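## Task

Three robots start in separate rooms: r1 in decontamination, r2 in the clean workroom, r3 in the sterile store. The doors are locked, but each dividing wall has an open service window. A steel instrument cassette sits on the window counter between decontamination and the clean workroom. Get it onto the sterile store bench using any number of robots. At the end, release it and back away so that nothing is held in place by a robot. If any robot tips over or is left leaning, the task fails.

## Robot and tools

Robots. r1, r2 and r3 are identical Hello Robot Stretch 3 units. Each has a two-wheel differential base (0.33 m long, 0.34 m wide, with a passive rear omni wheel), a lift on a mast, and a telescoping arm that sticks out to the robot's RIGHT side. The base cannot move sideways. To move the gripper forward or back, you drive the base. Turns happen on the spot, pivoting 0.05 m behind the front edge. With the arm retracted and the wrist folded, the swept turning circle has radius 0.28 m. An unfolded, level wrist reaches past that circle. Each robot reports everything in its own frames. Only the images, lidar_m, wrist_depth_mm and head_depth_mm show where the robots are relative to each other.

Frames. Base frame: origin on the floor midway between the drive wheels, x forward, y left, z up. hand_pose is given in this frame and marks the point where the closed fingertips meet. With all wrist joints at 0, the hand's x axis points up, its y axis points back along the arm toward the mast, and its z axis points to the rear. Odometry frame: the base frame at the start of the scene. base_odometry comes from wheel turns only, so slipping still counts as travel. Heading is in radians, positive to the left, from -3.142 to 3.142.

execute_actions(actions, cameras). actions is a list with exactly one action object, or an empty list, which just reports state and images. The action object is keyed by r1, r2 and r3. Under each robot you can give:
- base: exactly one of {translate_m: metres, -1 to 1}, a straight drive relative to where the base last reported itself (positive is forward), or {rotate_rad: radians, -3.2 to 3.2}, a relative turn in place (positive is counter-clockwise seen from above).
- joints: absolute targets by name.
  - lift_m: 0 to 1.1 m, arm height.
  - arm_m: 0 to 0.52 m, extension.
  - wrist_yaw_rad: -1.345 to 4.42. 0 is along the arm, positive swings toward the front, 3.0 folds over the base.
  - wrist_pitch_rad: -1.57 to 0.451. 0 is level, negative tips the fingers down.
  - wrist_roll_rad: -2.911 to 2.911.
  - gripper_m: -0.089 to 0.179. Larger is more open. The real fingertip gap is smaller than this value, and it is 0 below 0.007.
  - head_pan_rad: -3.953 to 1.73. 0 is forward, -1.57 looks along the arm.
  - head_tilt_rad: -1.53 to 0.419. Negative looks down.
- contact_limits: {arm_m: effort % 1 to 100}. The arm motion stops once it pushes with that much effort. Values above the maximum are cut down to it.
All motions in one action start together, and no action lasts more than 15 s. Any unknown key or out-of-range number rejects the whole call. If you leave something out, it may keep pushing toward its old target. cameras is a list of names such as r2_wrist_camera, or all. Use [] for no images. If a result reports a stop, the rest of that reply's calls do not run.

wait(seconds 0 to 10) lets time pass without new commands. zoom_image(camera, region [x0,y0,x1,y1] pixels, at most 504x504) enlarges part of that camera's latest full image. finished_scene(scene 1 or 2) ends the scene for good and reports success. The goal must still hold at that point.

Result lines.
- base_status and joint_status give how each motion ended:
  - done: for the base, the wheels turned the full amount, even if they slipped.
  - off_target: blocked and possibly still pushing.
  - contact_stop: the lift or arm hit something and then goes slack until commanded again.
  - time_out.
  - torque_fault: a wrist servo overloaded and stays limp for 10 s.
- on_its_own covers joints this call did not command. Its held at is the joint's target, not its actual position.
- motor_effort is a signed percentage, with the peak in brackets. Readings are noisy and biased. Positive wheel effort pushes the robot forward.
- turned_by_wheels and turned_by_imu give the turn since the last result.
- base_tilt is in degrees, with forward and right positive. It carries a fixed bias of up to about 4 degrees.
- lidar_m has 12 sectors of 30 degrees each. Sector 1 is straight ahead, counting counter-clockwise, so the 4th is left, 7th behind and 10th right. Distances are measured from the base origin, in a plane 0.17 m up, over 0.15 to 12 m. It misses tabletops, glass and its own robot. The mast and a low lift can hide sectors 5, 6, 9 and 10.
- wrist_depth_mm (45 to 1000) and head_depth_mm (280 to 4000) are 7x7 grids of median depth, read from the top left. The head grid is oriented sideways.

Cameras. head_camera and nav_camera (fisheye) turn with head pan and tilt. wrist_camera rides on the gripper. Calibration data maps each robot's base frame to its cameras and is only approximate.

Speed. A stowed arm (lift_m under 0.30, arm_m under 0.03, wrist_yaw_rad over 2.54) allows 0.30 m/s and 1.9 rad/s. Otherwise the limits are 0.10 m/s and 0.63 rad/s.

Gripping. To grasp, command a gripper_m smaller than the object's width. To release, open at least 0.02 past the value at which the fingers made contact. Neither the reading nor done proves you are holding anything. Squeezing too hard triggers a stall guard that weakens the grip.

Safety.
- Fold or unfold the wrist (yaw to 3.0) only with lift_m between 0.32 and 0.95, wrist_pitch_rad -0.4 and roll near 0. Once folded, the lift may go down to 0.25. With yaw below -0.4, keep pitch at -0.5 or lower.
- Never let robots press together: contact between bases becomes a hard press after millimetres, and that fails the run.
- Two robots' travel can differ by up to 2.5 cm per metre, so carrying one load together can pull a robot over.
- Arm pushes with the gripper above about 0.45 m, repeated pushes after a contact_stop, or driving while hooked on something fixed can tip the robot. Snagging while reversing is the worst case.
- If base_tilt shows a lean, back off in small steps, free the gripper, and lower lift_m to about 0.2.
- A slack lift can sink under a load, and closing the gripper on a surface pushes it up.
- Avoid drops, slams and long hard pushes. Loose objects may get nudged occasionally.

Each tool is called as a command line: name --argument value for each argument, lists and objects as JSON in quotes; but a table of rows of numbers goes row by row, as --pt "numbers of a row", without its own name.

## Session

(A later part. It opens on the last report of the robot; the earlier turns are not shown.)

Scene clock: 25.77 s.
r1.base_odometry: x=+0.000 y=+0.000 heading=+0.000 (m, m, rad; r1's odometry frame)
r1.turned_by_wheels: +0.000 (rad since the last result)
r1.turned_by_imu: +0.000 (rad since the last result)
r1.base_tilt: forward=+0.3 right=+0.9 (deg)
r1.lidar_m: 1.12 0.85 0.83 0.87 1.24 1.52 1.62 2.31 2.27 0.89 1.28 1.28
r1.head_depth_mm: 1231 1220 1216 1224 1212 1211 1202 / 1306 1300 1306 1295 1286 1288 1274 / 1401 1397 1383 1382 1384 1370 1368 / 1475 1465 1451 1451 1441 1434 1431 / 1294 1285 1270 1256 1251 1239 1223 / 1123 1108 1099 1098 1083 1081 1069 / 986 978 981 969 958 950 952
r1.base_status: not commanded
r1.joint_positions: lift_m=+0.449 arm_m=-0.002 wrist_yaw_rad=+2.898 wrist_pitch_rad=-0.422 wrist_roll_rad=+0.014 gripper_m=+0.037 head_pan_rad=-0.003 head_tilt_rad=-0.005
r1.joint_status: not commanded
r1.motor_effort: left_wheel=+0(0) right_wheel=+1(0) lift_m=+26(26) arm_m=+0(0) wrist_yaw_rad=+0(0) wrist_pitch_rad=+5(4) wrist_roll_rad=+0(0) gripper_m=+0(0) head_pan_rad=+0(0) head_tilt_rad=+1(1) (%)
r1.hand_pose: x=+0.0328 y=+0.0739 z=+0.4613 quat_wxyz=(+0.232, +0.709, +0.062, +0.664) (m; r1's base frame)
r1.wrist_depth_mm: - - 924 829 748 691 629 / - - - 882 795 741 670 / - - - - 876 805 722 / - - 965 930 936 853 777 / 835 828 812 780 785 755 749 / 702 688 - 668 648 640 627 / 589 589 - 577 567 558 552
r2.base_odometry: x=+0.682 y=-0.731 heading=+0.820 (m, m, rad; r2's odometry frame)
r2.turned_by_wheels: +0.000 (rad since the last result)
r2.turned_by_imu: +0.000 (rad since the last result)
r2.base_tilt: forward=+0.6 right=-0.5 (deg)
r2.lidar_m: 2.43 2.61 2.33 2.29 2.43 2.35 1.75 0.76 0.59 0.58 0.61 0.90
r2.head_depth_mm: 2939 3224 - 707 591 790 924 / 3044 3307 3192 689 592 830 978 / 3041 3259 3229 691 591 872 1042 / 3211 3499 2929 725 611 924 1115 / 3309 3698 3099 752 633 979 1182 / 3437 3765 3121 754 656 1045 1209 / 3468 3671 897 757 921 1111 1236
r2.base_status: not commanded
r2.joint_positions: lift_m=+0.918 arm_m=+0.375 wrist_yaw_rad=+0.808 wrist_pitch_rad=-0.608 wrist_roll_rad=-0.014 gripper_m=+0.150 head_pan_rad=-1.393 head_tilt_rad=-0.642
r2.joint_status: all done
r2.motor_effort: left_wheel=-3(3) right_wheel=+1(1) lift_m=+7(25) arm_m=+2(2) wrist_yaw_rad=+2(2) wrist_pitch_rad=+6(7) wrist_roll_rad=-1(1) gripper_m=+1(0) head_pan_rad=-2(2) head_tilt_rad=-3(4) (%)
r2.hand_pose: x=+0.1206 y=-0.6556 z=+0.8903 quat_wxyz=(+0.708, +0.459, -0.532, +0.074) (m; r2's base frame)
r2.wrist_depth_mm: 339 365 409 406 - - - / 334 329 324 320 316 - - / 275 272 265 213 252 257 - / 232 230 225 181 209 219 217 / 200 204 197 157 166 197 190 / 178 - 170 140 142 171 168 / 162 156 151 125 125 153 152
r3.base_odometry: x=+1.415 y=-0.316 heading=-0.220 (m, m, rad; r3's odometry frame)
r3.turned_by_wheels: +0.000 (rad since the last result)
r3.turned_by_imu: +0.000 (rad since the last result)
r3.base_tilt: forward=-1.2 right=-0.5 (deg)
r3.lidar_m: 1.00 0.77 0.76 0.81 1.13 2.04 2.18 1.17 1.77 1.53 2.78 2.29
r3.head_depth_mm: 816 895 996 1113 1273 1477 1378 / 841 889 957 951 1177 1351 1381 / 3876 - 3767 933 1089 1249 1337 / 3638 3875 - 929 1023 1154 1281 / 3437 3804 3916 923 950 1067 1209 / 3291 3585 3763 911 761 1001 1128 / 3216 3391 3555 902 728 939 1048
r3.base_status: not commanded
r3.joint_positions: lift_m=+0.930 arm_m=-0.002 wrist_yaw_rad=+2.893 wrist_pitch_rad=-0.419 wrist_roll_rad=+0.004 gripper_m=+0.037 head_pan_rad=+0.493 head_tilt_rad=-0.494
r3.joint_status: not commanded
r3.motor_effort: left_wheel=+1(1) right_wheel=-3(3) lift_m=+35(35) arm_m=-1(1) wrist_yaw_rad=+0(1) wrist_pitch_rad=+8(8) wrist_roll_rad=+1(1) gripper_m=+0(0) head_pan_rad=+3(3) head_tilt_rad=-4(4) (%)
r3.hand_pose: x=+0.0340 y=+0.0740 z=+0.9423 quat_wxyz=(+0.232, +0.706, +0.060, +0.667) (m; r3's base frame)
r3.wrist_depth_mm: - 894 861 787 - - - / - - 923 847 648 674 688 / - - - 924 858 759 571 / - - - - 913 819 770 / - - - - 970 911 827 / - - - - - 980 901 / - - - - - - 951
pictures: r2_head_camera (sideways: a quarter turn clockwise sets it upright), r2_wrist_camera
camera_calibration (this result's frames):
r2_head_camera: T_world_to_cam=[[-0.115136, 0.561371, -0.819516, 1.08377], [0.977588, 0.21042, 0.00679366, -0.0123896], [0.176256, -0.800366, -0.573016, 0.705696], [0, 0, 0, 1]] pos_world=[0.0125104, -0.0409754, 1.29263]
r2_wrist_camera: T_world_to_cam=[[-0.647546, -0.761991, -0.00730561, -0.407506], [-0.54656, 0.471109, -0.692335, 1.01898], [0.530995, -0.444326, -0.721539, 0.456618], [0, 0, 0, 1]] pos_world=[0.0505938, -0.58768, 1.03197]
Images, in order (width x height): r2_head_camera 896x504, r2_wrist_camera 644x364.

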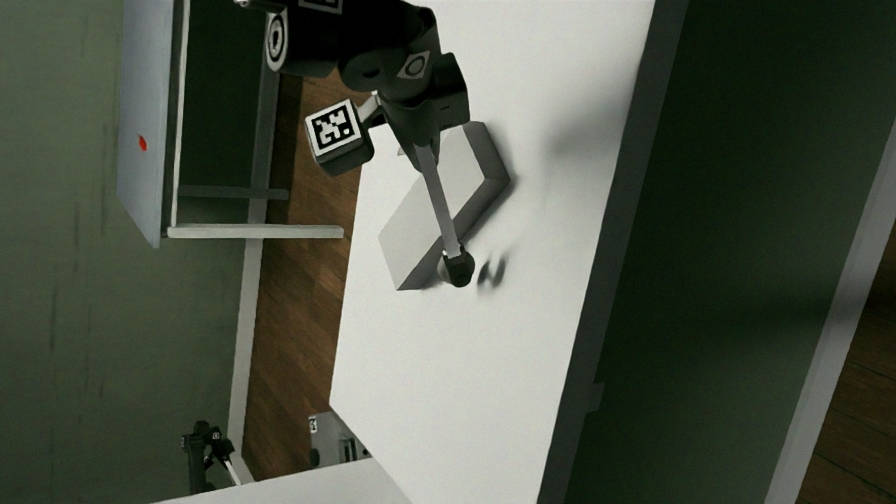

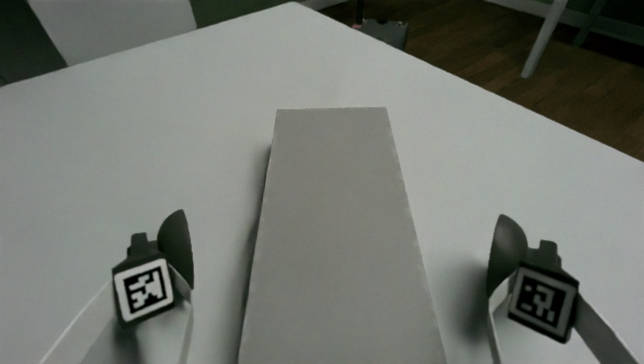

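execute_actions --actions '[{"r2":{"joints":{"lift_m":0.909,"gripper_m":0.0,"head_pan_rad":1.6,"head_tilt_rad":-0.2}}}]' --cameras '["r2_head_camera","r2_wrist_camera","r2_nav_camera"]'

execute_actions --actions '[{"r2":{"joints":{"lift_m":0.96}}}]' --cameras '["r2_wrist_camera"]'

Scene clock: 28.13 s.
r1.base_odometry: x=+0.000 y=+0.000 heading=+0.000 (m, m, rad; r1's odometry frame)
r1.turned_by_wheels: +0.000 (rad since the last result)
r1.turned_by_imu: +0.000 (rad since the last result)
r1.base_tilt: forward=+0.4 right=+1.0 (deg)
r1.lidar_m: 1.12 0.85 0.83 0.87 1.24 1.52 1.62 2.30 2.28 0.89 1.28 1.28
r1.head_depth_mm: 1229 1228 1226 1212 1214 1209 1208 / 1304 1302 1300 1300 1287 1285 1279 / 1396 1397 1393 1388 1388 1387 1365 / 1477 1451 1463 1439 1436 1436 1427 / 1295 1283 1271 1257 1239 1234 1231 / 1127 1112 1105 1095 1086 1079 1071 / 991 984 977 968 965 959 953
r1.base_status: not commanded
r1.joint_positions: lift_m=+0.449 arm_m=-0.002 wrist_yaw_rad=+2.898 wrist_pitch_rad=-0.422 wrist_roll_rad=+0.014 gripper_m=+0.037 head_pan_rad=-0.003 head_tilt_rad=-0.005
r1.joint_status: not commanded
r1.motor_effort: left_wheel=+0(0) right_wheel=+0(1) lift_m=+26(26) arm_m=+0(0) wrist_yaw_rad=+0(0) wrist_pitch_rad=+4(5) wrist_roll_rad=+0(0) gripper_m=+0(0) head_pan_rad=+0(1) head_tilt_rad=+1(2) (%)
r1.hand_pose: x=+0.0328 y=+0.0739 z=+0.4613 quat_wxyz=(+0.232, +0.709, +0.062, +0.664) (m; r1's base frame)
r1.wrist_depth_mm: - - 903 811 749 674 635 / - - - 905 830 730 688 / - - - - 909 799 732 / - - 971 975 953 858 756 / 820 792 808 772 803 747 728 / 702 691 - 658 628 643 638 / 602 587 - 586 569 560 550
r2.base_odometry: x=+0.682 y=-0.731 heading=+0.820 (m, m, rad; r2's odometry frame)
r2.turned_by_wheels: +0.000 (rad since the last result)
r2.turned_by_imu: +0.001 (rad since the last result)
r2.base_tilt: forward=+0.6 right=-0.5 (deg)
r2.lidar_m: 2.43 2.60 2.33 2.29 2.44 2.36 1.75 0.76 0.59 0.58 0.61 0.89
r2.head_depth_mm: 1995 1881 - 2925 2275 2313 1826 / 2040 1925 - - 2261 2345 1825 / 2070 1938 - 2316 2312 2380 1826 / 2127 2153 2240 2324 2367 2409 1815 / 2137 2180 2286 2320 2423 2441 1813 / 2167 2264 2298 2362 2454 2419 1808 / 2229 2258 2337 2419 2538 2410 1810
r2.base_status: not commanded
r2.joint_positions: lift_m=+0.910 arm_m=+0.375 wrist_yaw_rad=+0.808 wrist_pitch_rad=-0.580 wrist_roll_rad=-0.017 gripper_m=+0.002 head_pan_rad=+1.593 head_tilt_rad=-0.211
r2.joint_status: all done
r2.motor_effort: left_wheel=-2(3) right_wheel=+1(2) lift_m=+6(6) arm_m=+2(2) wrist_yaw_rad=+2(2) wrist_pitch_rad=-3(6) wrist_roll_rad=+1(1) gripper_m=-38(100) head_pan_rad=+2(27) head_tilt_rad=+5(25) (%)
r2.hand_pose: x=+0.1239 y=-0.6588 z=+0.8879 quat_wxyz=(+0.707, +0.452, -0.537, +0.084) (m; r2's base frame)
r2.wrist_depth_mm: 335 357 428 456 - - - / 346 335 329 325 322 - - / 274 273 269 211 253 260 - / 230 229 225 178 209 220 218 / 198 196 195 154 156 192 190 / 175 174 140 136 136 172 168 / 155 154 148 121 122 150 149
r3.base_odometry: x=+1.415 y=-0.316 heading=-0.220 (m, m, rad; r3's odometry frame)
r3.turned_by_wheels: +0.000 (rad since the last result)
r3.turned_by_imu: +0.001 (rad since the last result)
r3.base_tilt: forward=-1.1 right=-0.5 (deg)
r3.lidar_m: 1.01 0.78 0.76 0.81 1.13 2.04 2.18 1.18 1.77 1.52 2.78 2.29
r3.head_depth_mm: 813 897 994 1117 1276 1474 1384 / 843 888 951 942 1183 1356 1376 / 3753 - 3643 934 1095 1245 1347 / 3604 3914 - 929 1027 1151 1273 / 3463 3765 3865 922 951 1075 1212 / 3305 3531 3833 909 757 999 1120 / 3203 3369 3611 905 724 942 1049
r3.base_status: not commanded
r3.joint_positions: lift_m=+0.930 arm_m=-0.002 wrist_yaw_rad=+2.893 wrist_pitch_rad=-0.419 wrist_roll_rad=+0.004 gripper_m=+0.037 head_pan_rad=+0.493 head_tilt_rad=-0.494
r3.joint_status: not commanded
r3.motor_effort: left_wheel=+1(1) right_wheel=-3(3) lift_m=+35(37) arm_m=+0(0) wrist_yaw_rad=+0(1) wrist_pitch_rad=+8(8) wrist_roll_rad=+1(1) gripper_m=+0(0) head_pan_rad=+2(2) head_tilt_rad=-4(5) (%)
r3.hand_pose: x=+0.0340 y=+0.0740 z=+0.9423 quat_wxyz=(+0.232, +0.706, +0.060, +0.667) (m; r3's base frame)
r3.wrist_depth_mm: - 919 856 773 - - - / - - 940 835 666 656 692 / - - - 932 838 768 572 / - - - - 899 807 753 / - - - - 996 916 827 / - - - - - 991 898 / - - - - - - -
pictures: r2_head_camera (sideways: a quarter turn clockwise sets it upright), r2_nav_camera (sideways: a quarter turn counterclockwise sets it upright), r2_wrist_camera
camera_calibration (this result's frames):
r2_head_camera: T_world_to_cam=[[0.0180461, -0.177717, -0.983916, 1.2975], [-0.998396, -0.0560262, -0.00819214, 0.0191742], [-0.0536692, 0.982486, -0.178443, 0.193622], [0, 0, 0, 1]] pos_world=[0.00612002, 0.0414319, 1.31134]
r2_nav_camera: T_world_to_cam=[[-0.036534, 0.164571, 0.985688, -1.24432], [0.998414, 0.0482827, 0.0289444, 0.00790457], [-0.0428283, 0.985183, -0.166074, 0.17636], [0, 0, 0, 1]] pos_world=[-0.0457988, 0.0306498, 1.25557]
r2_wrist_camera: T_world_to_cam=[[-0.64605, -0.763288, -0.00329488, -0.412382], [-0.534288, 0.455298, -0.712208, 1.0264], [0.54512, -0.458362, -0.701961, 0.423344], [0, 0, 0, 1]] pos_world=[0.0511974, -0.588038, 1.02682]
Images, in order (width x height): r2_head_camera 896x504, r2_nav_camera 672x504, r2_wrist_camera 644x364.

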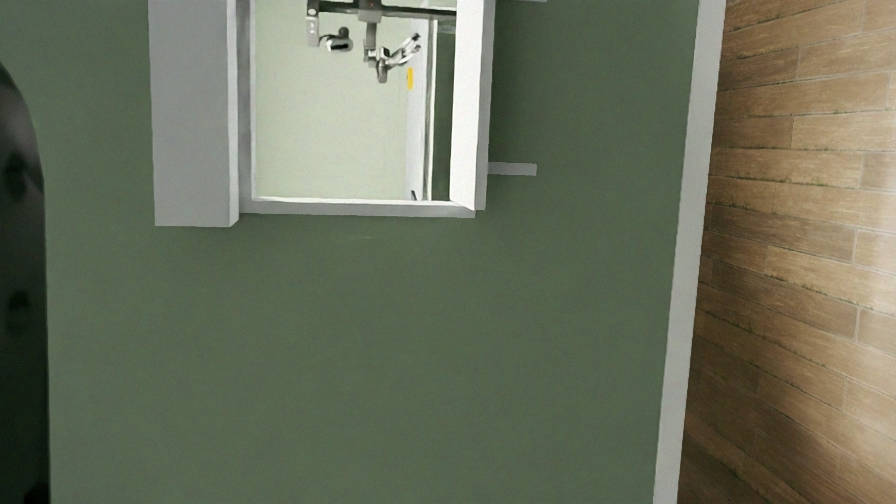

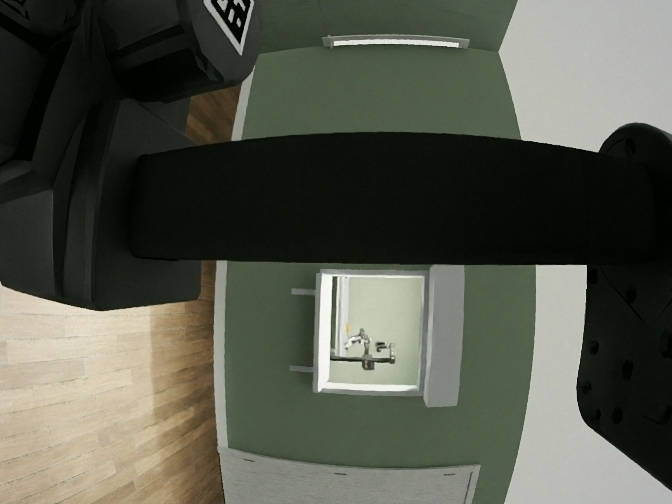

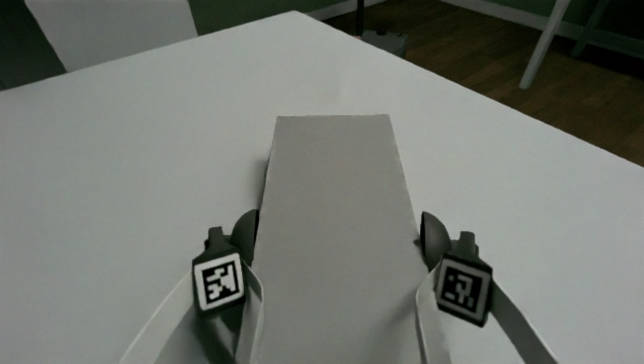

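Scene clock: 29.43 s.
r1.base_odometry: x=+0.000 y=+0.000 heading=+0.000 (m, m, rad; r1's odometry frame)
r1.turned_by_wheels: +0.000 (rad since the last result)
r1.turned_by_imu: +0.000 (rad since the last result)
r1.base_tilt: forward=+0.4 right=+0.9 (deg)
r1.lidar_m: 1.11 0.85 0.83 0.87 1.24 1.52 1.62 2.31 2.27 0.89 1.28 1.28
r1.head_depth_mm: 1229 1231 1224 1223 1209 1203 1210 / 1308 1307 1297 1292 1299 1290 1280 / 1400 1403 1394 1391 1369 1365 1382 / 1473 1470 1456 1445 1448 1434 1427 / 1291 1282 1276 1263 1244 1233 1225 / 1117 1115 1104 1100 1087 1081 1068 / 991 986 975 970 958 957 950
r1.base_status: not commanded
r1.joint_positions: lift_m=+0.449 arm_m=-0.002 wrist_yaw_rad=+2.898 wrist_pitch_rad=-0.422 wrist_roll_rad=+0.014 gripper_m=+0.037 head_pan_rad=-0.003 head_tilt_rad=-0.005
r1.joint_status: not commanded
r1.motor_effort: left_wheel=+0(0) right_wheel=+1(0) lift_m=+26(26) arm_m=+0(0) wrist_yaw_rad=+0(0) wrist_pitch_rad=+5(5) wrist_roll_rad=+0(0) gripper_m=+0(0) head_pan_rad=+0(0) head_tilt_rad=+2(1) (%)
r1.hand_pose: x=+0.0328 y=+0.0739 z=+0.4613 quat_wxyz=(+0.232, +0.709, +0.062, +0.664) (m; r1's base frame)
r1.wrist_depth_mm: - - 905 826 747 684 623 / - - - 922 831 740 664 / - - - - 876 806 742 / - - 963 946 935 844 784 / 825 807 830 767 800 742 756 / 692 671 - 656 627 640 617 / 597 592 - 570 557 559 548
r2.base_odometry: x=+0.682 y=-0.731 heading=+0.820 (m, m, rad; r2's odometry frame)
r2.turned_by_wheels: +0.000 (rad since the last result)
r2.turned_by_imu: +0.000 (rad since the last result)
r2.base_tilt: forward=+0.7 right=-0.5 (deg)
r2.lidar_m: 2.42 2.61 2.34 2.29 2.44 2.35 1.76 0.76 0.59 0.58 0.61 0.89
r2.head_depth_mm: 2002 1883 - 2942 2266 2286 1819 / 2058 1939 - - 2303 2335 1805 / 2099 1940 - 2315 2308 2338 1819 / 2116 2147 2258 2291 2367 2381 1824 / 2136 2184 2288 2353 2395 2418 1793 / 2197 2230 2309 2392 2435 2430 1877 / 2207 2284 2335 2439 2532 2413 -
r2.base_status: not commanded
r2.joint_positions: lift_m=+0.959 arm_m=+0.375 wrist_yaw_rad=+0.808 wrist_pitch_rad=-0.626 wrist_roll_rad=-0.017 gripper_m=+0.010 head_pan_rad=+1.593 head_tilt_rad=-0.211
r2.joint_status: all done
r2.on_its_own: gripper_m is held at +0.008, not at your +0.000, by its stall guard, which is still easing
r2.motor_effort: left_wheel=-2(2) right_wheel=+1(2) lift_m=+30(30) arm_m=+2(2) wrist_yaw_rad=+1(2) wrist_pitch_rad=+11(13) wrist_roll_rad=+0(0) gripper_m=-34(38) head_pan_rad=+2(2) head_tilt_rad=+4(5) (%)
r2.hand_pose: x=+0.1184 y=-0.6535 z=+0.9282 quat_wxyz=(+0.709, +0.464, -0.526, +0.068) (m; r2's base frame)
r2.wrist_depth_mm: - 367 - - - - - / - 375 384 385 - - - / 329 323 324 206 302 - - / 281 279 277 176 256 269 - / 245 244 240 154 157 235 234 / 216 218 140 136 135 211 207 / 196 194 187 123 122 189 188
r3.base_odometry: x=+1.415 y=-0.316 heading=-0.220 (m, m, rad; r3's odometry frame)
r3.turned_by_wheels: +0.000 (rad since the last result)
r3.turned_by_imu: +0.000 (rad since the last result)
r3.base_tilt: forward=-1.1 right=-0.5 (deg)
r3.lidar_m: 1.00 0.78 0.76 0.81 1.13 2.05 2.18 1.18 1.77 1.52 2.78 2.29
r3.head_depth_mm: 812 897 1000 1106 1267 1478 1388 / 844 885 960 944 1177 1354 1380 / 3845 - 3740 939 1096 1247 1330 / 3548 3937 - 926 1022 1152 1275 / 3481 3703 3863 912 949 1071 1210 / 3290 3524 3817 909 759 1003 1133 / 3113 3401 3595 903 725 939 1051
r3.base_status: not commanded
r3.joint_positions: lift_m=+0.930 arm_m=-0.002 wrist_yaw_rad=+2.893 wrist_pitch_rad=-0.419 wrist_roll_rad=+0.004 gripper_m=+0.037 head_pan_rad=+0.493 head_tilt_rad=-0.494
r3.joint_status: not commanded
r3.motor_effort: left_wheel=+1(1) right_wheel=-3(3) lift_m=+36(35) arm_m=+0(1) wrist_yaw_rad=+0(1) wrist_pitch_rad=+8(8) wrist_roll_rad=+1(1) gripper_m=+0(0) head_pan_rad=+3(3) head_tilt_rad=-5(4) (%)
r3.hand_pose: x=+0.0340 y=+0.0740 z=+0.9423 quat_wxyz=(+0.232, +0.706, +0.060, +0.667) (m; r3's base frame)
r3.wrist_depth_mm: - 910 853 779 - - - / - - 935 824 650 658 707 / - - - 927 842 732 560 / - - - - 904 825 761 / - - - - - 902 853 / - - - - - - 881 / - - - - - - 954
pictures: r2_wrist_camera
camera_calibration (this result's frames):
r2_wrist_camera: T_world_to_cam=[[-0.646205, -0.76314, -0.00607449, -0.409107], [-0.557598, 0.477562, -0.678984, 1.03619], [0.521061, -0.435376, -0.734128, 0.504769], [0, 0, 0, 1]] pos_world=[0.0503936, -0.587286, 1.07163]
Images, in order (width x height): r2_wrist_camera 644x364.

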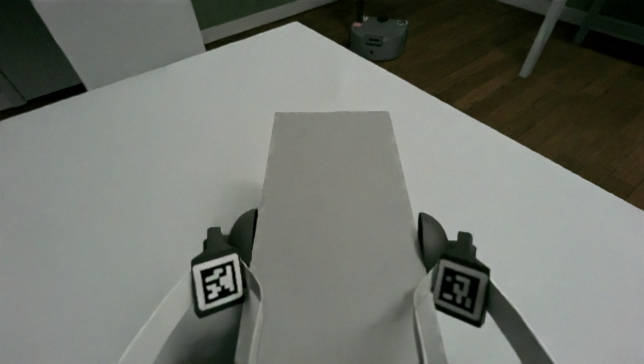

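execute_actions --actions '[{"r2":{"joints":{"arm_m":0.15,"lift_m":0.98}},"r3":{"base":{"rotate_rad":0.9}}}]' --cameras '[]'

execute_actions --actions '[{"r2":{"base":{"rotate_rad":1.34},"joints":{"arm_m":0.0,"head_pan_rad":0.15,"head_tilt_rad":-0.5}},"r3":{"base":{"rotate_rad":1.3}}}]' --cameras '[]'

execute_actions --actions '[{"r2":{"base":{"translate_m":1.0},"joints":{"wrist_yaw_rad":0.0}},"r3":{"base":{"rotate_rad":0.345},"joints":{"wrist_yaw_rad":0,"gripper_m":0.15,"head_pan_rad":-1.57,"head_tilt_rad":-0.55}}}]' --cameras '["r2_wrist_camera"]'

execute_actions --actions '[{"r2":{"base":{"translate_m":0.61}},"r3":{"base":{"translate_m":-0.25},"joints":{"wrist_pitch_rad":-0.6,"lift_m":0.99}}}]' --cameras '["r2_head_camera","r3_head_camera","r3_nav_camera"]'

Scene clock: 33.00 s.
r1.base_odometry: x=+0.000 y=+0.000 heading=+0.000 (m, m, rad; r1's odometry frame)
r1.turned_by_wheels: +0.000 (rad since the last result)
r1.turned_by_imu: +0.000 (rad since the last result)
r1.base_tilt: forward=+0.4 right=+1.0 (deg)
r1.lidar_m: 1.11 0.85 0.83 0.87 1.24 1.51 1.63 2.30 2.28 0.89 1.28 1.28
r1.head_depth_mm: 1240 1227 1219 1221 1212 1213 1207 / 1305 1304 1302 1291 1288 1287 1280 / 1411 1399 1394 1383 1378 1376 1368 / 1474 1465 1446 1445 1430 1432 1436 / 1295 1280 1274 1251 1249 1238 1232 / 1121 1113 1103 1101 1084 1078 1073 / 989 981 974 972 962 957 950
r1.base_status: not commanded
r1.joint_positions: lift_m=+0.449 arm_m=-0.002 wrist_yaw_rad=+2.898 wrist_pitch_rad=-0.422 wrist_roll_rad=+0.014 gripper_m=+0.037 head_pan_rad=-0.003 head_tilt_rad=-0.005
r1.joint_status: not commanded
r1.motor_effort: left_wheel=+1(1) right_wheel=+0(1) lift_m=+26(26) arm_m=+0(1) wrist_yaw_rad=+0(0) wrist_pitch_rad=+4(4) wrist_roll_rad=+0(0) gripper_m=+0(0) head_pan_rad=+0(0) head_tilt_rad=+1(1) (%)
r1.hand_pose: x=+0.0328 y=+0.0739 z=+0.4613 quat_wxyz=(+0.232, +0.709, +0.062, +0.664) (m; r1's base frame)
r1.wrist_depth_mm: - - 944 835 741 688 625 / - - - 898 799 749 680 / - - - - 887 798 718 / - - 963 958 919 857 797 / 831 804 816 767 789 754 730 / 692 690 - 657 633 650 626 / 588 591 - 586 558 558 547
r2.base_odometry: x=+0.682 y=-0.731 heading=+0.820 (m, m, rad; r2's odometry frame)
r2.turned_by_wheels: +0.000 (rad since the last result)
r2.turned_by_imu: +0.001 (rad since the last result)
r2.base_tilt: forward=+0.6 right=-0.4 (deg)
r2.lidar_m: 2.42 2.61 2.33 2.29 2.43 2.36 1.75 0.76 0.59 0.58 0.61 0.89
r2.head_depth_mm: 1995 1886 - 3042 2247 2336 1814 / 2030 1929 - - 2291 2326 1815 / 2075 1937 - 2318 2336 2354 1819 / 2117 2176 2234 2252 2386 2388 1813 / 2132 2201 2275 2351 2411 2397 1800 / 2186 2214 2304 2430 2456 2517 1824 / 2216 2278 2343 2405 2521 2526 -
r2.base_status: not commanded
r2.joint_positions: lift_m=+0.979 arm_m=+0.150 wrist_yaw_rad=+0.809 wrist_pitch_rad=-0.627 wrist_roll_rad=-0.017 gripper_m=+0.027 head_pan_rad=+1.593 head_tilt_rad=-0.211
r2.joint_status: all done
r2.on_its_own: gripper_m is held at +0.026, not at your +0.000, by its stall guard, which is still easing
r2.motor_effort: left_wheel=-2(3) right_wheel=+1(1) lift_m=+30(32) arm_m=-2(3) wrist_yaw_rad=+0(2) wrist_pitch_rad=+12(12) wrist_roll_rad=+1(0) gripper_m=-26(32) head_pan_rad=+2(3) head_tilt_rad=+4(5) (%)
r2.hand_pose: x=+0.1184 y=-0.4288 z=+0.9480 quat_wxyz=(+0.709, +0.465, -0.526, +0.068) (m; r2's base frame)
r2.wrist_depth_mm: - - 553 500 508 - - / - - 423 422 414 407 407 / - - 366 205 337 347 336 / - - - 176 280 297 291 / - - - 154 157 258 258 / - - 140 136 136 234 228 / - - - 123 122 208 207
r3.base_odometry: x=+1.415 y=-0.316 heading=+0.680 (m, m, rad; r3's odometry frame)
r3.turned_by_wheels: +0.900 (rad since the last result)
r3.turned_by_imu: +0.911 (rad since the last result)
r3.base_tilt: forward=-1.1 right=-0.4 (deg)
r3.lidar_m: 0.76 0.78 1.02 2.05 2.09 1.18 1.18 1.57 1.53 2.74 1.15 0.80
r3.head_depth_mm: 3155 3324 3554 951 704 901 994 / 641 712 851 898 727 949 1056 / 662 711 766 826 898 1009 1128 / 691 743 804 879 968 1080 1208 / 720 777 849 934 1033 1150 1272 / 753 816 897 982 1103 1243 1313 / 792 857 942 1051 1179 1341 1348
r3.base_status: done
r3.joint_positions: lift_m=+0.930 arm_m=-0.002 wrist_yaw_rad=+2.893 wrist_pitch_rad=-0.419 wrist_roll_rad=+0.004 gripper_m=+0.037 head_pan_rad=+0.493 head_tilt_rad=-0.494
r3.joint_status: not commanded
r3.motor_effort: left_wheel=-3(5) right_wheel=+3(6) lift_m=+35(36) arm_m=+0(0) wrist_yaw_rad=+0(1) wrist_pitch_rad=+8(8) wrist_roll_rad=+1(1) gripper_m=-1(0) head_pan_rad=+3(3) head_tilt_rad=-4(5) (%)
r3.hand_pose: x=+0.0340 y=+0.0740 z=+0.9423 quat_wxyz=(+0.232, +0.706, +0.060, +0.667) (m; r3's base frame)
r3.wrist_depth_mm: - - - - - 879 652 / - - - - - 890 665 / - - - - - 925 701 / - - - - - 936 707 / - - - - - 955 712 / - - - - - - 727 / - - - - - - 781
pictures: none
No camera images: the call's "cameras" was empty. Leave "cameras" out to get every camera's image.

Scene clock: 36.07 s.
r1.base_odometry: x=+0.000 y=+0.000 heading=+0.000 (m, m, rad; r1's odometry frame)
r1.turned_by_wheels: +0.000 (rad since the last result)
r1.turned_by_imu: +0.000 (rad since the last result)
r1.base_tilt: forward=+0.4 right=+0.9 (deg)
r1.lidar_m: 1.12 0.85 0.83 0.87 1.24 1.52 1.62 2.31 2.27 0.89 1.28 1.28
r1.head_depth_mm: 1231 1231 1222 1209 1217 1209 1212 / 1309 1303 1298 1293 1297 1286 1277 / 1394 1403 1400 1388 1380 1369 1370 / 1478 1461 1454 1445 1439 1439 1426 / 1303 1279 1274 1265 1252 1238 1230 / 1121 1114 1103 1097 1088 1082 1074 / 989 983 977 971 961 959 949
r1.base_status: not commanded
r1.joint_positions: lift_m=+0.449 arm_m=-0.002 wrist_yaw_rad=+2.898 wrist_pitch_rad=-0.422 wrist_roll_rad=+0.014 gripper_m=+0.037 head_pan_rad=-0.003 head_tilt_rad=-0.005
r1.joint_status: not commanded
r1.motor_effort: left_wheel=+1(1) right_wheel=+1(1) lift_m=+26(26) arm_m=+0(0) wrist_yaw_rad=+0(0) wrist_pitch_rad=+5(4) wrist_roll_rad=+0(0) gripper_m=+0(0) head_pan_rad=+0(0) head_tilt_rad=+1(1) (%)
r1.hand_pose: x=+0.0328 y=+0.0739 z=+0.4613 quat_wxyz=(+0.232, +0.709, +0.062, +0.664) (m; r1's base frame)
r1.wrist_depth_mm: - - 910 823 760 687 624 / - - - 904 823 744 676 / - - - - 878 802 726 / - - 970 937 930 868 780 / 820 795 809 798 774 739 754 / 691 676 - 652 637 628 645 / 591 578 - 584 568 550 545
r2.base_odometry: x=+0.682 y=-0.731 heading=+2.160 (m, m, rad; r2's odometry frame)
r2.turned_by_wheels: +1.340 (rad since the last result)
r2.turned_by_imu: +1.342 (rad since the last result)
r2.base_tilt: forward=+0.6 right=-0.5 (deg)
r2.lidar_m: 2.29 2.31 2.54 2.31 0.98 0.63 0.58 0.58 0.72 1.38 2.47 2.50
r2.head_depth_mm: - - 2242 2438 2131 1656 1388 / - - 2244 2438 2134 1681 1380 / - - 2284 2465 2151 1666 1379 / - - 2259 2490 2119 1681 1387 / 1984 2121 2277 2512 2127 1668 1378 / 1998 2131 2297 2521 2127 1667 1386 / 1975 2164 2344 2533 2108 1672 1376
r2.base_status: done
r2.joint_positions: lift_m=+0.979 arm_m=+0.003 wrist_yaw_rad=+0.809 wrist_pitch_rad=-0.627 wrist_roll_rad=-0.017 gripper_m=+0.040 head_pan_rad=+0.157 head_tilt_rad=-0.494
r2.joint_status: all done
joint sent to its limit — the command would take r2.arm_m past its lower limit, so that joint was sent only as far as its limit.
r2.on_its_own: gripper_m is held at +0.039, not at your +0.000, by its stall guard, which is not easing now
r2.motor_effort: left_wheel=-3(8) right_wheel=+1(5) lift_m=+30(30) arm_m=-2(3) wrist_yaw_rad=+1(1) wrist_pitch_rad=+12(12) wrist_roll_rad=+0(1) gripper_m=-19(26) head_pan_rad=-2(29) head_tilt_rad=-2(22) (%)
r2.hand_pose: x=+0.1184 y=-0.2817 z=+0.9480 quat_wxyz=(+0.709, +0.465, -0.526, +0.068) (m; r2's base frame)
r2.wrist_depth_mm: - - - - - - - / - - - - - - - / - - - 208 - - - / - - - 177 - - - / - - - 154 157 - - / - - 140 137 136 - - / - - - 123 121 - -
r3.base_odometry: x=+1.415 y=-0.316 heading=+1.980 (m, m, rad; r3's odometry frame)
r3.turned_by_wheels: +1.300 (rad since the last result)
r3.turned_by_imu: +1.315 (rad since the last result)
r3.base_tilt: forward=-1.1 right=-0.4 (deg)
r3.lidar_m: 1.35 2.05 2.30 1.17 1.77 1.53 2.74 1.71 0.91 0.76 0.76 0.85
r3.head_depth_mm: 1685 1811 1947 2123 2104 1650 1377 / 1720 1851 1971 2184 2090 1640 1375 / 1740 1877 2034 2217 2070 1652 1369 / 1756 1910 2080 2260 2052 1637 1357 / 1791 1921 2115 2313 2041 1626 1351 / 1830 1963 2158 2390 2015 1628 1342 / 1875 2017 2218 2382 1984 1598 1338
r3.base_status: done
r3.joint_positions: lift_m=+0.930 arm_m=-0.002 wrist_yaw_rad=+2.893 wrist_pitch_rad=-0.419 wrist_roll_rad=+0.004 gripper_m=+0.037 head_pan_rad=+0.493 head_tilt_rad=-0.494
r3.joint_status: not commanded
r3.motor_effort: left_wheel=-3(6) right_wheel=+3(6) lift_m=+36(35) arm_m=-1(1) wrist_yaw_rad=+1(1) wrist_pitch_rad=+8(8) wrist_roll_rad=+1(1) gripper_m=+0(0) head_pan_rad=+3(2) head_tilt_rad=-4(5) (%)
r3.hand_pose: x=+0.0340 y=+0.0740 z=+0.9423 quat_wxyz=(+0.232, +0.706, +0.060, +0.667) (m; r3's base frame)
r3.wrist_depth_mm: - - - - - - - / - - - - - - - / - - - - - - - / - - - - - - - / - - - - - - - / - - - - - - - / - - - - - - -
pictures: none
No camera images: the call's "cameras" was empty. Leave "cameras" out to get every camera's image.

Scene clock: 47.03 s.
r1.base_odometry: x=+0.000 y=+0.000 heading=+0.000 (m, m, rad; r1's odometry frame)
r1.turned_by_wheels: +0.000 (rad since the last result)
r1.turned_by_imu: +0.000 (rad since the last result)
r1.base_tilt: forward=+0.5 right=+1.0 (deg)
r1.lidar_m: 1.11 0.85 0.83 0.87 1.24 1.52 1.62 2.30 2.27 0.89 1.29 1.28
r1.head_depth_mm: 1227 1221 1224 1221 1215 1209 1208 / 1315 1310 1301 1295 1305 1281 1288 / 1409 1389 1394 1379 1386 1379 1372 / 1477 1458 1460 1447 1440 1428 1423 / 1302 1280 1271 1258 1250 1235 1225 / 1117 1110 1105 1095 1082 1074 1071 / 988 982 976 967 958 957 950
r1.base_status: not commanded
r1.joint_positions: lift_m=+0.449 arm_m=-0.002 wrist_yaw_rad=+2.898 wrist_pitch_rad=-0.422 wrist_roll_rad=+0.014 gripper_m=+0.037 head_pan_rad=-0.003 head_tilt_rad=-0.005
r1.joint_status: not commanded
r1.motor_effort: left_wheel=+1(0) right_wheel=+1(1) lift_m=+26(26) arm_m=-1(0) wrist_yaw_rad=+0(0) wrist_pitch_rad=+5(4) wrist_roll_rad=+0(0) gripper_m=+0(0) head_pan_rad=+0(0) head_tilt_rad=+0(1) (%)
r1.hand_pose: x=+0.0328 y=+0.0739 z=+0.4613 quat_wxyz=(+0.232, +0.709, +0.062, +0.664) (m; r1's base frame)
r1.wrist_depth_mm: - - 918 820 758 671 631 / - - - 907 821 734 680 / - - - - 908 801 736 / - - 975 967 924 821 769 / 818 812 826 781 786 768 746 / 705 684 - 657 632 637 622 / 592 590 - 583 562 563 546
r2.base_odometry: x=+0.127 y=+0.101 heading=+2.160 (m, m, rad; r2's odometry frame)
r2.turned_by_wheels: +0.000 (rad since the last result)
r2.turned_by_imu: +0.005 (rad since the last result)
r2.base_tilt: forward=+0.7 right=-0.5 (deg)
r2.lidar_m: 1.30 1.31 1.62 2.46 2.47 1.71 1.57 1.58 1.92 2.30 2.16 1.42
r2.head_depth_mm: 3632 3921 3177 1359 1489 1593 1385 / 3497 2091 3814 1371 1494 1623 1381 / 3617 3757 - 1389 1525 1616 1372 / 3601 3855 - 1407 1537 1640 1374 / 3666 3860 3935 1405 1533 1633 1385 / 1218 1242 1323 1419 1560 1659 1387 / 1118 1189 1296 1423 1577 1685 1372
r2.base_status: done
r2.joint_positions: lift_m=+0.979 arm_m=+0.003 wrist_yaw_rad=+0.003 wrist_pitch_rad=-0.627 wrist_roll_rad=-0.017 gripper_m=+0.040 head_pan_rad=+0.157 head_tilt_rad=-0.494
r2.joint_status: all done
r2.on_its_own: gripper_m is held at +0.039, not at your +0.000, by its stall guard, which is not easing now
r2.motor_effort: left_wheel=-3(5) right_wheel=+2(5) lift_m=+29(29) arm_m=-2(3) wrist_yaw_rad=-4(5) wrist_pitch_rad=+12(12) wrist_roll_rad=+0(0) gripper_m=-20(20) head_pan_rad=-2(3) head_tilt_rad=-3(2) (%)
r2.hand_pose: x=-0.0210 y=-0.3414 z=+0.9480 quat_wxyz=(+0.679, +0.221, -0.666, -0.216) (m; r2's base frame)
r2.wrist_depth_mm: - - - - - - - / - - - - - - - / - - - 209 - - - / - - - 177 - - - / - - - 154 157 - - / - - 140 136 136 - - / - - - 122 122 - -
r3.base_odometry: x=+1.415 y=-0.316 heading=+2.325 (m, m, rad; r3's odometry frame)
r3.turned_by_wheels: +0.345 (rad since the last result)
r3.turned_by_imu: +0.351 (rad since the last result)
r3.base_tilt: forward=-1.1 right=-0.6 (deg)
r3.lidar_m: 2.04 2.14 1.17 1.77 1.53 2.82 2.72 1.05 0.79 0.76 0.80 1.11
r3.head_depth_mm: 3161 3401 3645 863 917 - - / 1951 3542 3492 861 919 1030 - / - 3532 3714 851 925 - - / 3312 3496 3646 846 922 - - / 3213 3560 3589 838 937 1090 1216 / 3135 809 838 817 941 1078 1221 / 628 690 763 840 946 1083 1218
r3.base_status: done
r3.joint_positions: lift_m=+0.930 arm_m=-0.002 wrist_yaw_rad=+0.002 wrist_pitch_rad=-0.419 wrist_roll_rad=+0.004 gripper_m=+0.150 head_pan_rad=-1.563 head_tilt_rad=-0.543
r3.joint_status: all done
r3.motor_effort: left_wheel=-3(5) right_wheel=+3(6) lift_m=+35(35) arm_m=-1(0) wrist_yaw_rad=-2(3) wrist_pitch_rad=+8(8) wrist_roll_rad=+1(1) gripper_m=+0(87) head_pan_rad=-2(34) head_tilt_rad=-4(15) (%)
r3.hand_pose: x=-0.0211 y=-0.3676 z=+0.9423 quat_wxyz=(+0.690, +0.148, -0.693, -0.147) (m; r3's base frame)
r3.wrist_depth_mm: 475 468 - - - - - / 516 503 589 628 648 661 667 / 569 549 436 442 449 459 480 / 626 612 617 621 621 618 434 / 710 672 689 711 700 671 687 / 787 805 803 813 806 - 822 / 950 918 903 927 918 910 888
pictures: r2_wrist_camera
camera_calibration (this result's frames):
r2_wrist_camera: T_world_to_cam=[[-0.998021, -0.0625817, -0.0061187, -0.0290952], [-0.0418353, 0.733497, -0.678404, 0.920582], [0.0469437, -0.676806, -0.734663, 0.635964], [0, 0, 0, 1]] pos_world=[-0.0203793, -0.246641, 1.09157]
Images, in order (width x height): r2_wrist_camera 644x364.

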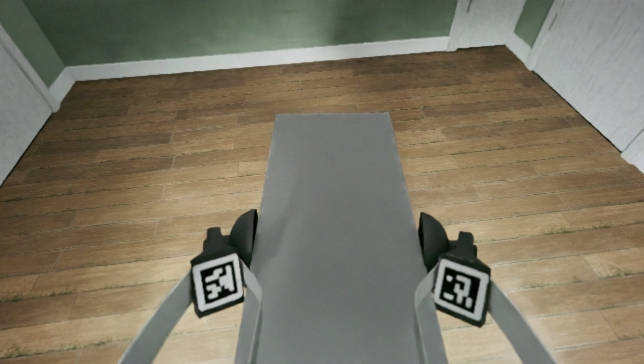

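Scene clock: 54.10 s.
r1.base_odometry: x=+0.000 y=+0.000 heading=+0.000 (m, m, rad; r1's odometry frame)
r1.turned_by_wheels: +0.000 (rad since the last result)
r1.turned_by_imu: +0.000 (rad since the last result)
r1.base_tilt: forward=+0.4 right=+0.9 (deg)
r1.lidar_m: 1.12 0.85 0.83 0.87 1.24 1.52 1.62 2.30 2.27 0.89 1.28 1.28
r1.head_depth_mm: 1232 1229 1213 1210 1217 1210 1207 / 1311 1299 1308 1302 1291 1288 1284 / 1409 1397 1386 1391 1388 1378 1375 / 1477 1462 1450 1446 1435 1431 1427 / 1291 1282 1272 1259 1261 1237 1231 / 1126 1109 1108 1095 1089 1081 1072 / 987 979 973 969 961 956 949
r1.base_status: not commanded
r1.joint_positions: lift_m=+0.449 arm_m=-0.002 wrist_yaw_rad=+2.898 wrist_pitch_rad=-0.422 wrist_roll_rad=+0.014 gripper_m=+0.037 head_pan_rad=-0.003 head_tilt_rad=-0.005
r1.joint_status: not commanded
r1.motor_effort: left_wheel=+1(1) right_wheel=+0(0) lift_m=+26(26) arm_m=+0(0) wrist_yaw_rad=+0(0) wrist_pitch_rad=+4(5) wrist_roll_rad=+0(0) gripper_m=+0(0) head_pan_rad=+0(0) head_tilt_rad=+1(1) (%)
r1.hand_pose: x=+0.0328 y=+0.0739 z=+0.4613 quat_wxyz=(+0.232, +0.709, +0.062, +0.664) (m; r1's base frame)
r1.wrist_depth_mm: - - 918 834 734 685 624 / - - - 916 801 736 672 / - - - - 930 803 727 / - - 942 928 928 842 794 / 813 834 826 763 796 748 734 / 695 669 - 665 629 642 621 / 596 583 - 585 568 549 550
r2.base_odometry: x=-0.212 y=+0.608 heading=+2.160 (m, m, rad; r2's odometry frame)
r2.turned_by_wheels: +0.000 (rad since the last result)
r2.turned_by_imu: +0.003 (rad since the last result)
r2.base_tilt: forward=+0.6 right=-0.4 (deg)
r2.lidar_m: 0.69 0.70 0.87 1.76 2.57 2.38 2.17 2.19 2.41 2.21 1.17 0.75
r2.head_depth_mm: 3085 3290 3521 985 715 848 949 / 3068 3355 3531 983 716 860 963 / 3102 3288 3568 985 716 869 978 / 3057 1468 3569 989 717 880 988 / 3200 3255 3478 996 718 885 997 / 3207 3382 3452 994 716 898 1009 / 3191 3441 3720 990 715 905 1019
r2.base_status: done
r2.joint_positions: lift_m=+0.979 arm_m=+0.003 wrist_yaw_rad=+0.002 wrist_pitch_rad=-0.627 wrist_roll_rad=-0.017 gripper_m=+0.040 head_pan_rad=+0.157 head_tilt_rad=-0.494
r2.joint_status: not commanded
r2.on_its_own: gripper_m is held at +0.039, not at your +0.000, by its stall guard, which is not easing now
r2.motor_effort: left_wheel=-3(4) right_wheel=+2(5) lift_m=+30(30) arm_m=-3(2) wrist_yaw_rad=-3(4) wrist_pitch_rad=+12(12) wrist_roll_rad=+0(1) gripper_m=-20(20) head_pan_rad=-2(1) head_tilt_rad=-2(2) (%)
r2.hand_pose: x=-0.0211 y=-0.3414 z=+0.9480 quat_wxyz=(+0.679, +0.221, -0.666, -0.216) (m; r2's base frame)
r2.wrist_depth_mm: - - - - - - - / - - - - - - - / 961 - - 208 - - - / 956 - - 177 - - - / 953 - - 154 158 - - / 966 - 140 136 136 - - / 927 - - 122 122 - -
r3.base_odometry: x=+1.586 y=-0.498 heading=+2.325 (m, m, rad; r3's odometry frame)
r3.turned_by_wheels: +0.000 (rad since the last result)
r3.turned_by_imu: +0.000 (rad since the last result)
r3.base_tilt: forward=-1.1 right=-0.4 (deg)
r3.lidar_m: 2.29 2.39 1.28 1.78 1.86 2.55 2.48 1.05 0.78 0.75 0.79 1.10
r3.head_depth_mm: 3210 3442 3576 908 - - - / 3205 3478 3721 857 706 - - / - 3451 3463 856 709 - - / - 3479 3648 847 716 1040 - / 3206 3503 3542 835 926 1034 1219 / 3266 3534 3575 826 936 1060 1213 / 3281 3488 3499 826 934 1070 1221
r3.base_status: done
r3.joint_positions: lift_m=+0.990 arm_m=-0.002 wrist_yaw_rad=+0.002 wrist_pitch_rad=-0.611 wrist_roll_rad=+0.004 gripper_m=+0.150 head_pan_rad=-1.563 head_tilt_rad=-0.543
r3.joint_status: all done
r3.motor_effort: left_wheel=-2(6) right_wheel=+3(3) lift_m=+36(36) arm_m=-1(1) wrist_yaw_rad=-2(3) wrist_pitch_rad=+5(8) wrist_roll_rad=+1(1) gripper_m=+0(0) head_pan_rad=-2(2) head_tilt_rad=-5(5) (%)
r3.hand_pose: x=-0.0213 y=-0.3394 z=+0.9619 quat_wxyz=(+0.673, +0.213, -0.675, -0.213) (m; r3's base frame)
r3.wrist_depth_mm: 544 582 577 620 637 585 487 / 451 455 460 474 480 492 534 / 623 630 435 437 435 430 615 / 752 735 731 738 739 728 729 / 902 856 886 861 856 820 870 / - - - - - - - / - - - - - - -
pictures: r2_head_camera (sideways: a quarter turn clockwise sets it upright), r3_head_camera (sideways: a quarter turn clockwise sets it upright), r3_nav_camera (sideways: a quarter turn counterclockwise sets it upright)
camera_calibration (this result's frames):
r2_head_camera: T_world_to_cam=[[-0.437903, -0.0836964, -0.895118, 1.18433], [-0.190971, 0.981594, 0.00164325, 0.00144306], [0.878505, 0.171661, -0.445827, 0.535924], [0, 0, 0, 1]] pos_world=[0.0480858, 0.00571039, 1.29904]
r3_head_camera: T_world_to_cam=[[-0.0419928, 0.503998, -0.862683, 1.14142], [0.998967, 0.00615915, -0.0450284, 0.0577678], [-0.0173808, -0.863683, -0.503736, 0.614017], [0, 0, 0, 1]] pos_world=[0.000895353, -0.0453119, 1.29659]
r3_nav_camera: T_world_to_cam=[[-0.0441726, -0.535908, 0.84312, -1.05016], [-0.999024, 0.0234824, -0.0374147, 0.103591], [0.000252349, -0.84395, -0.536422, 0.65924], [0, 0, 0, 1]] pos_world=[0.0569357, -0.00885497, 1.24292]
Images, in order (width x height): r2_head_camera 896x504, r3_head_camera 896x504, r3_nav_camera 672x504.

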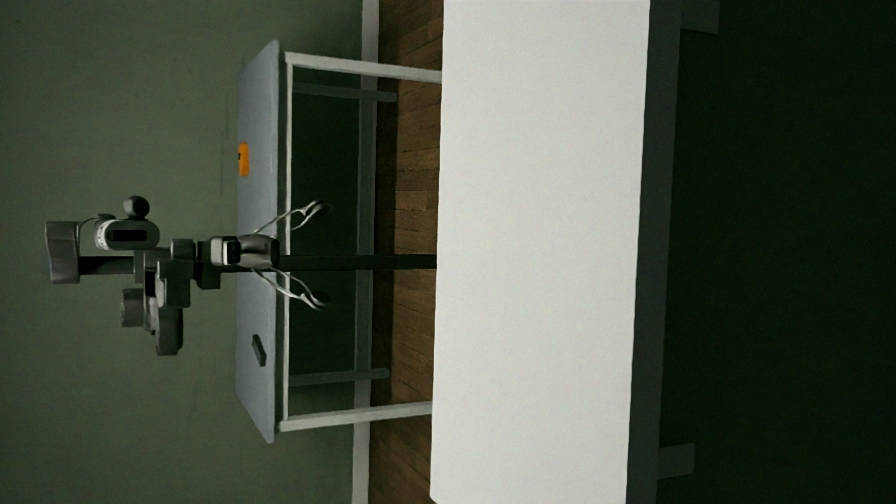

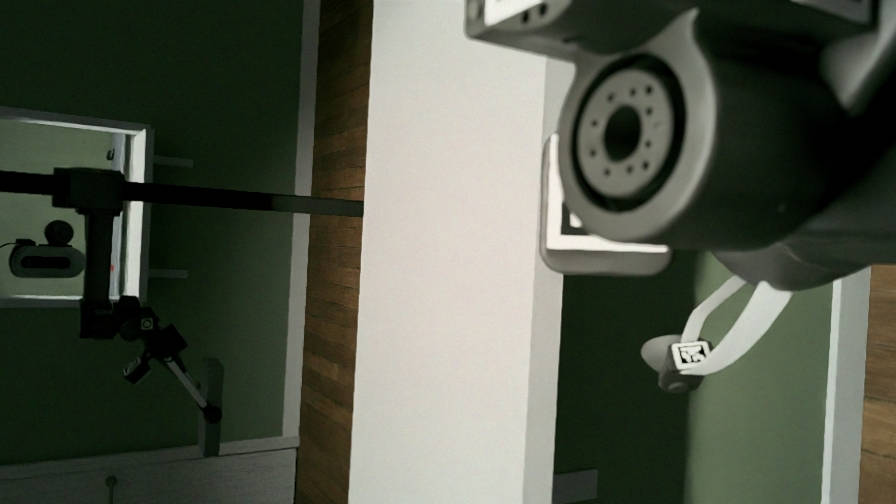

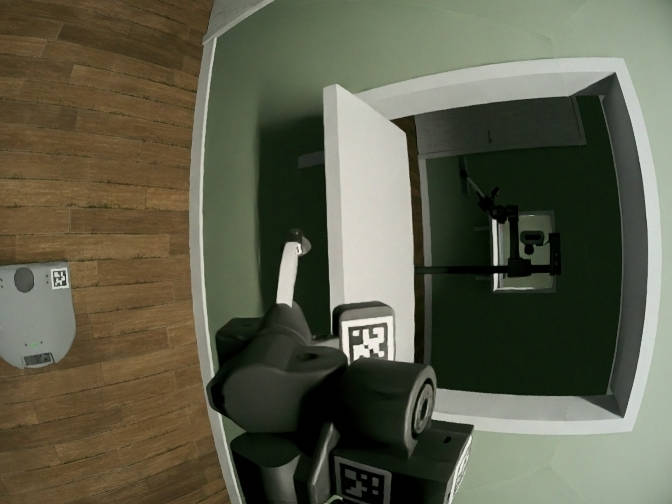

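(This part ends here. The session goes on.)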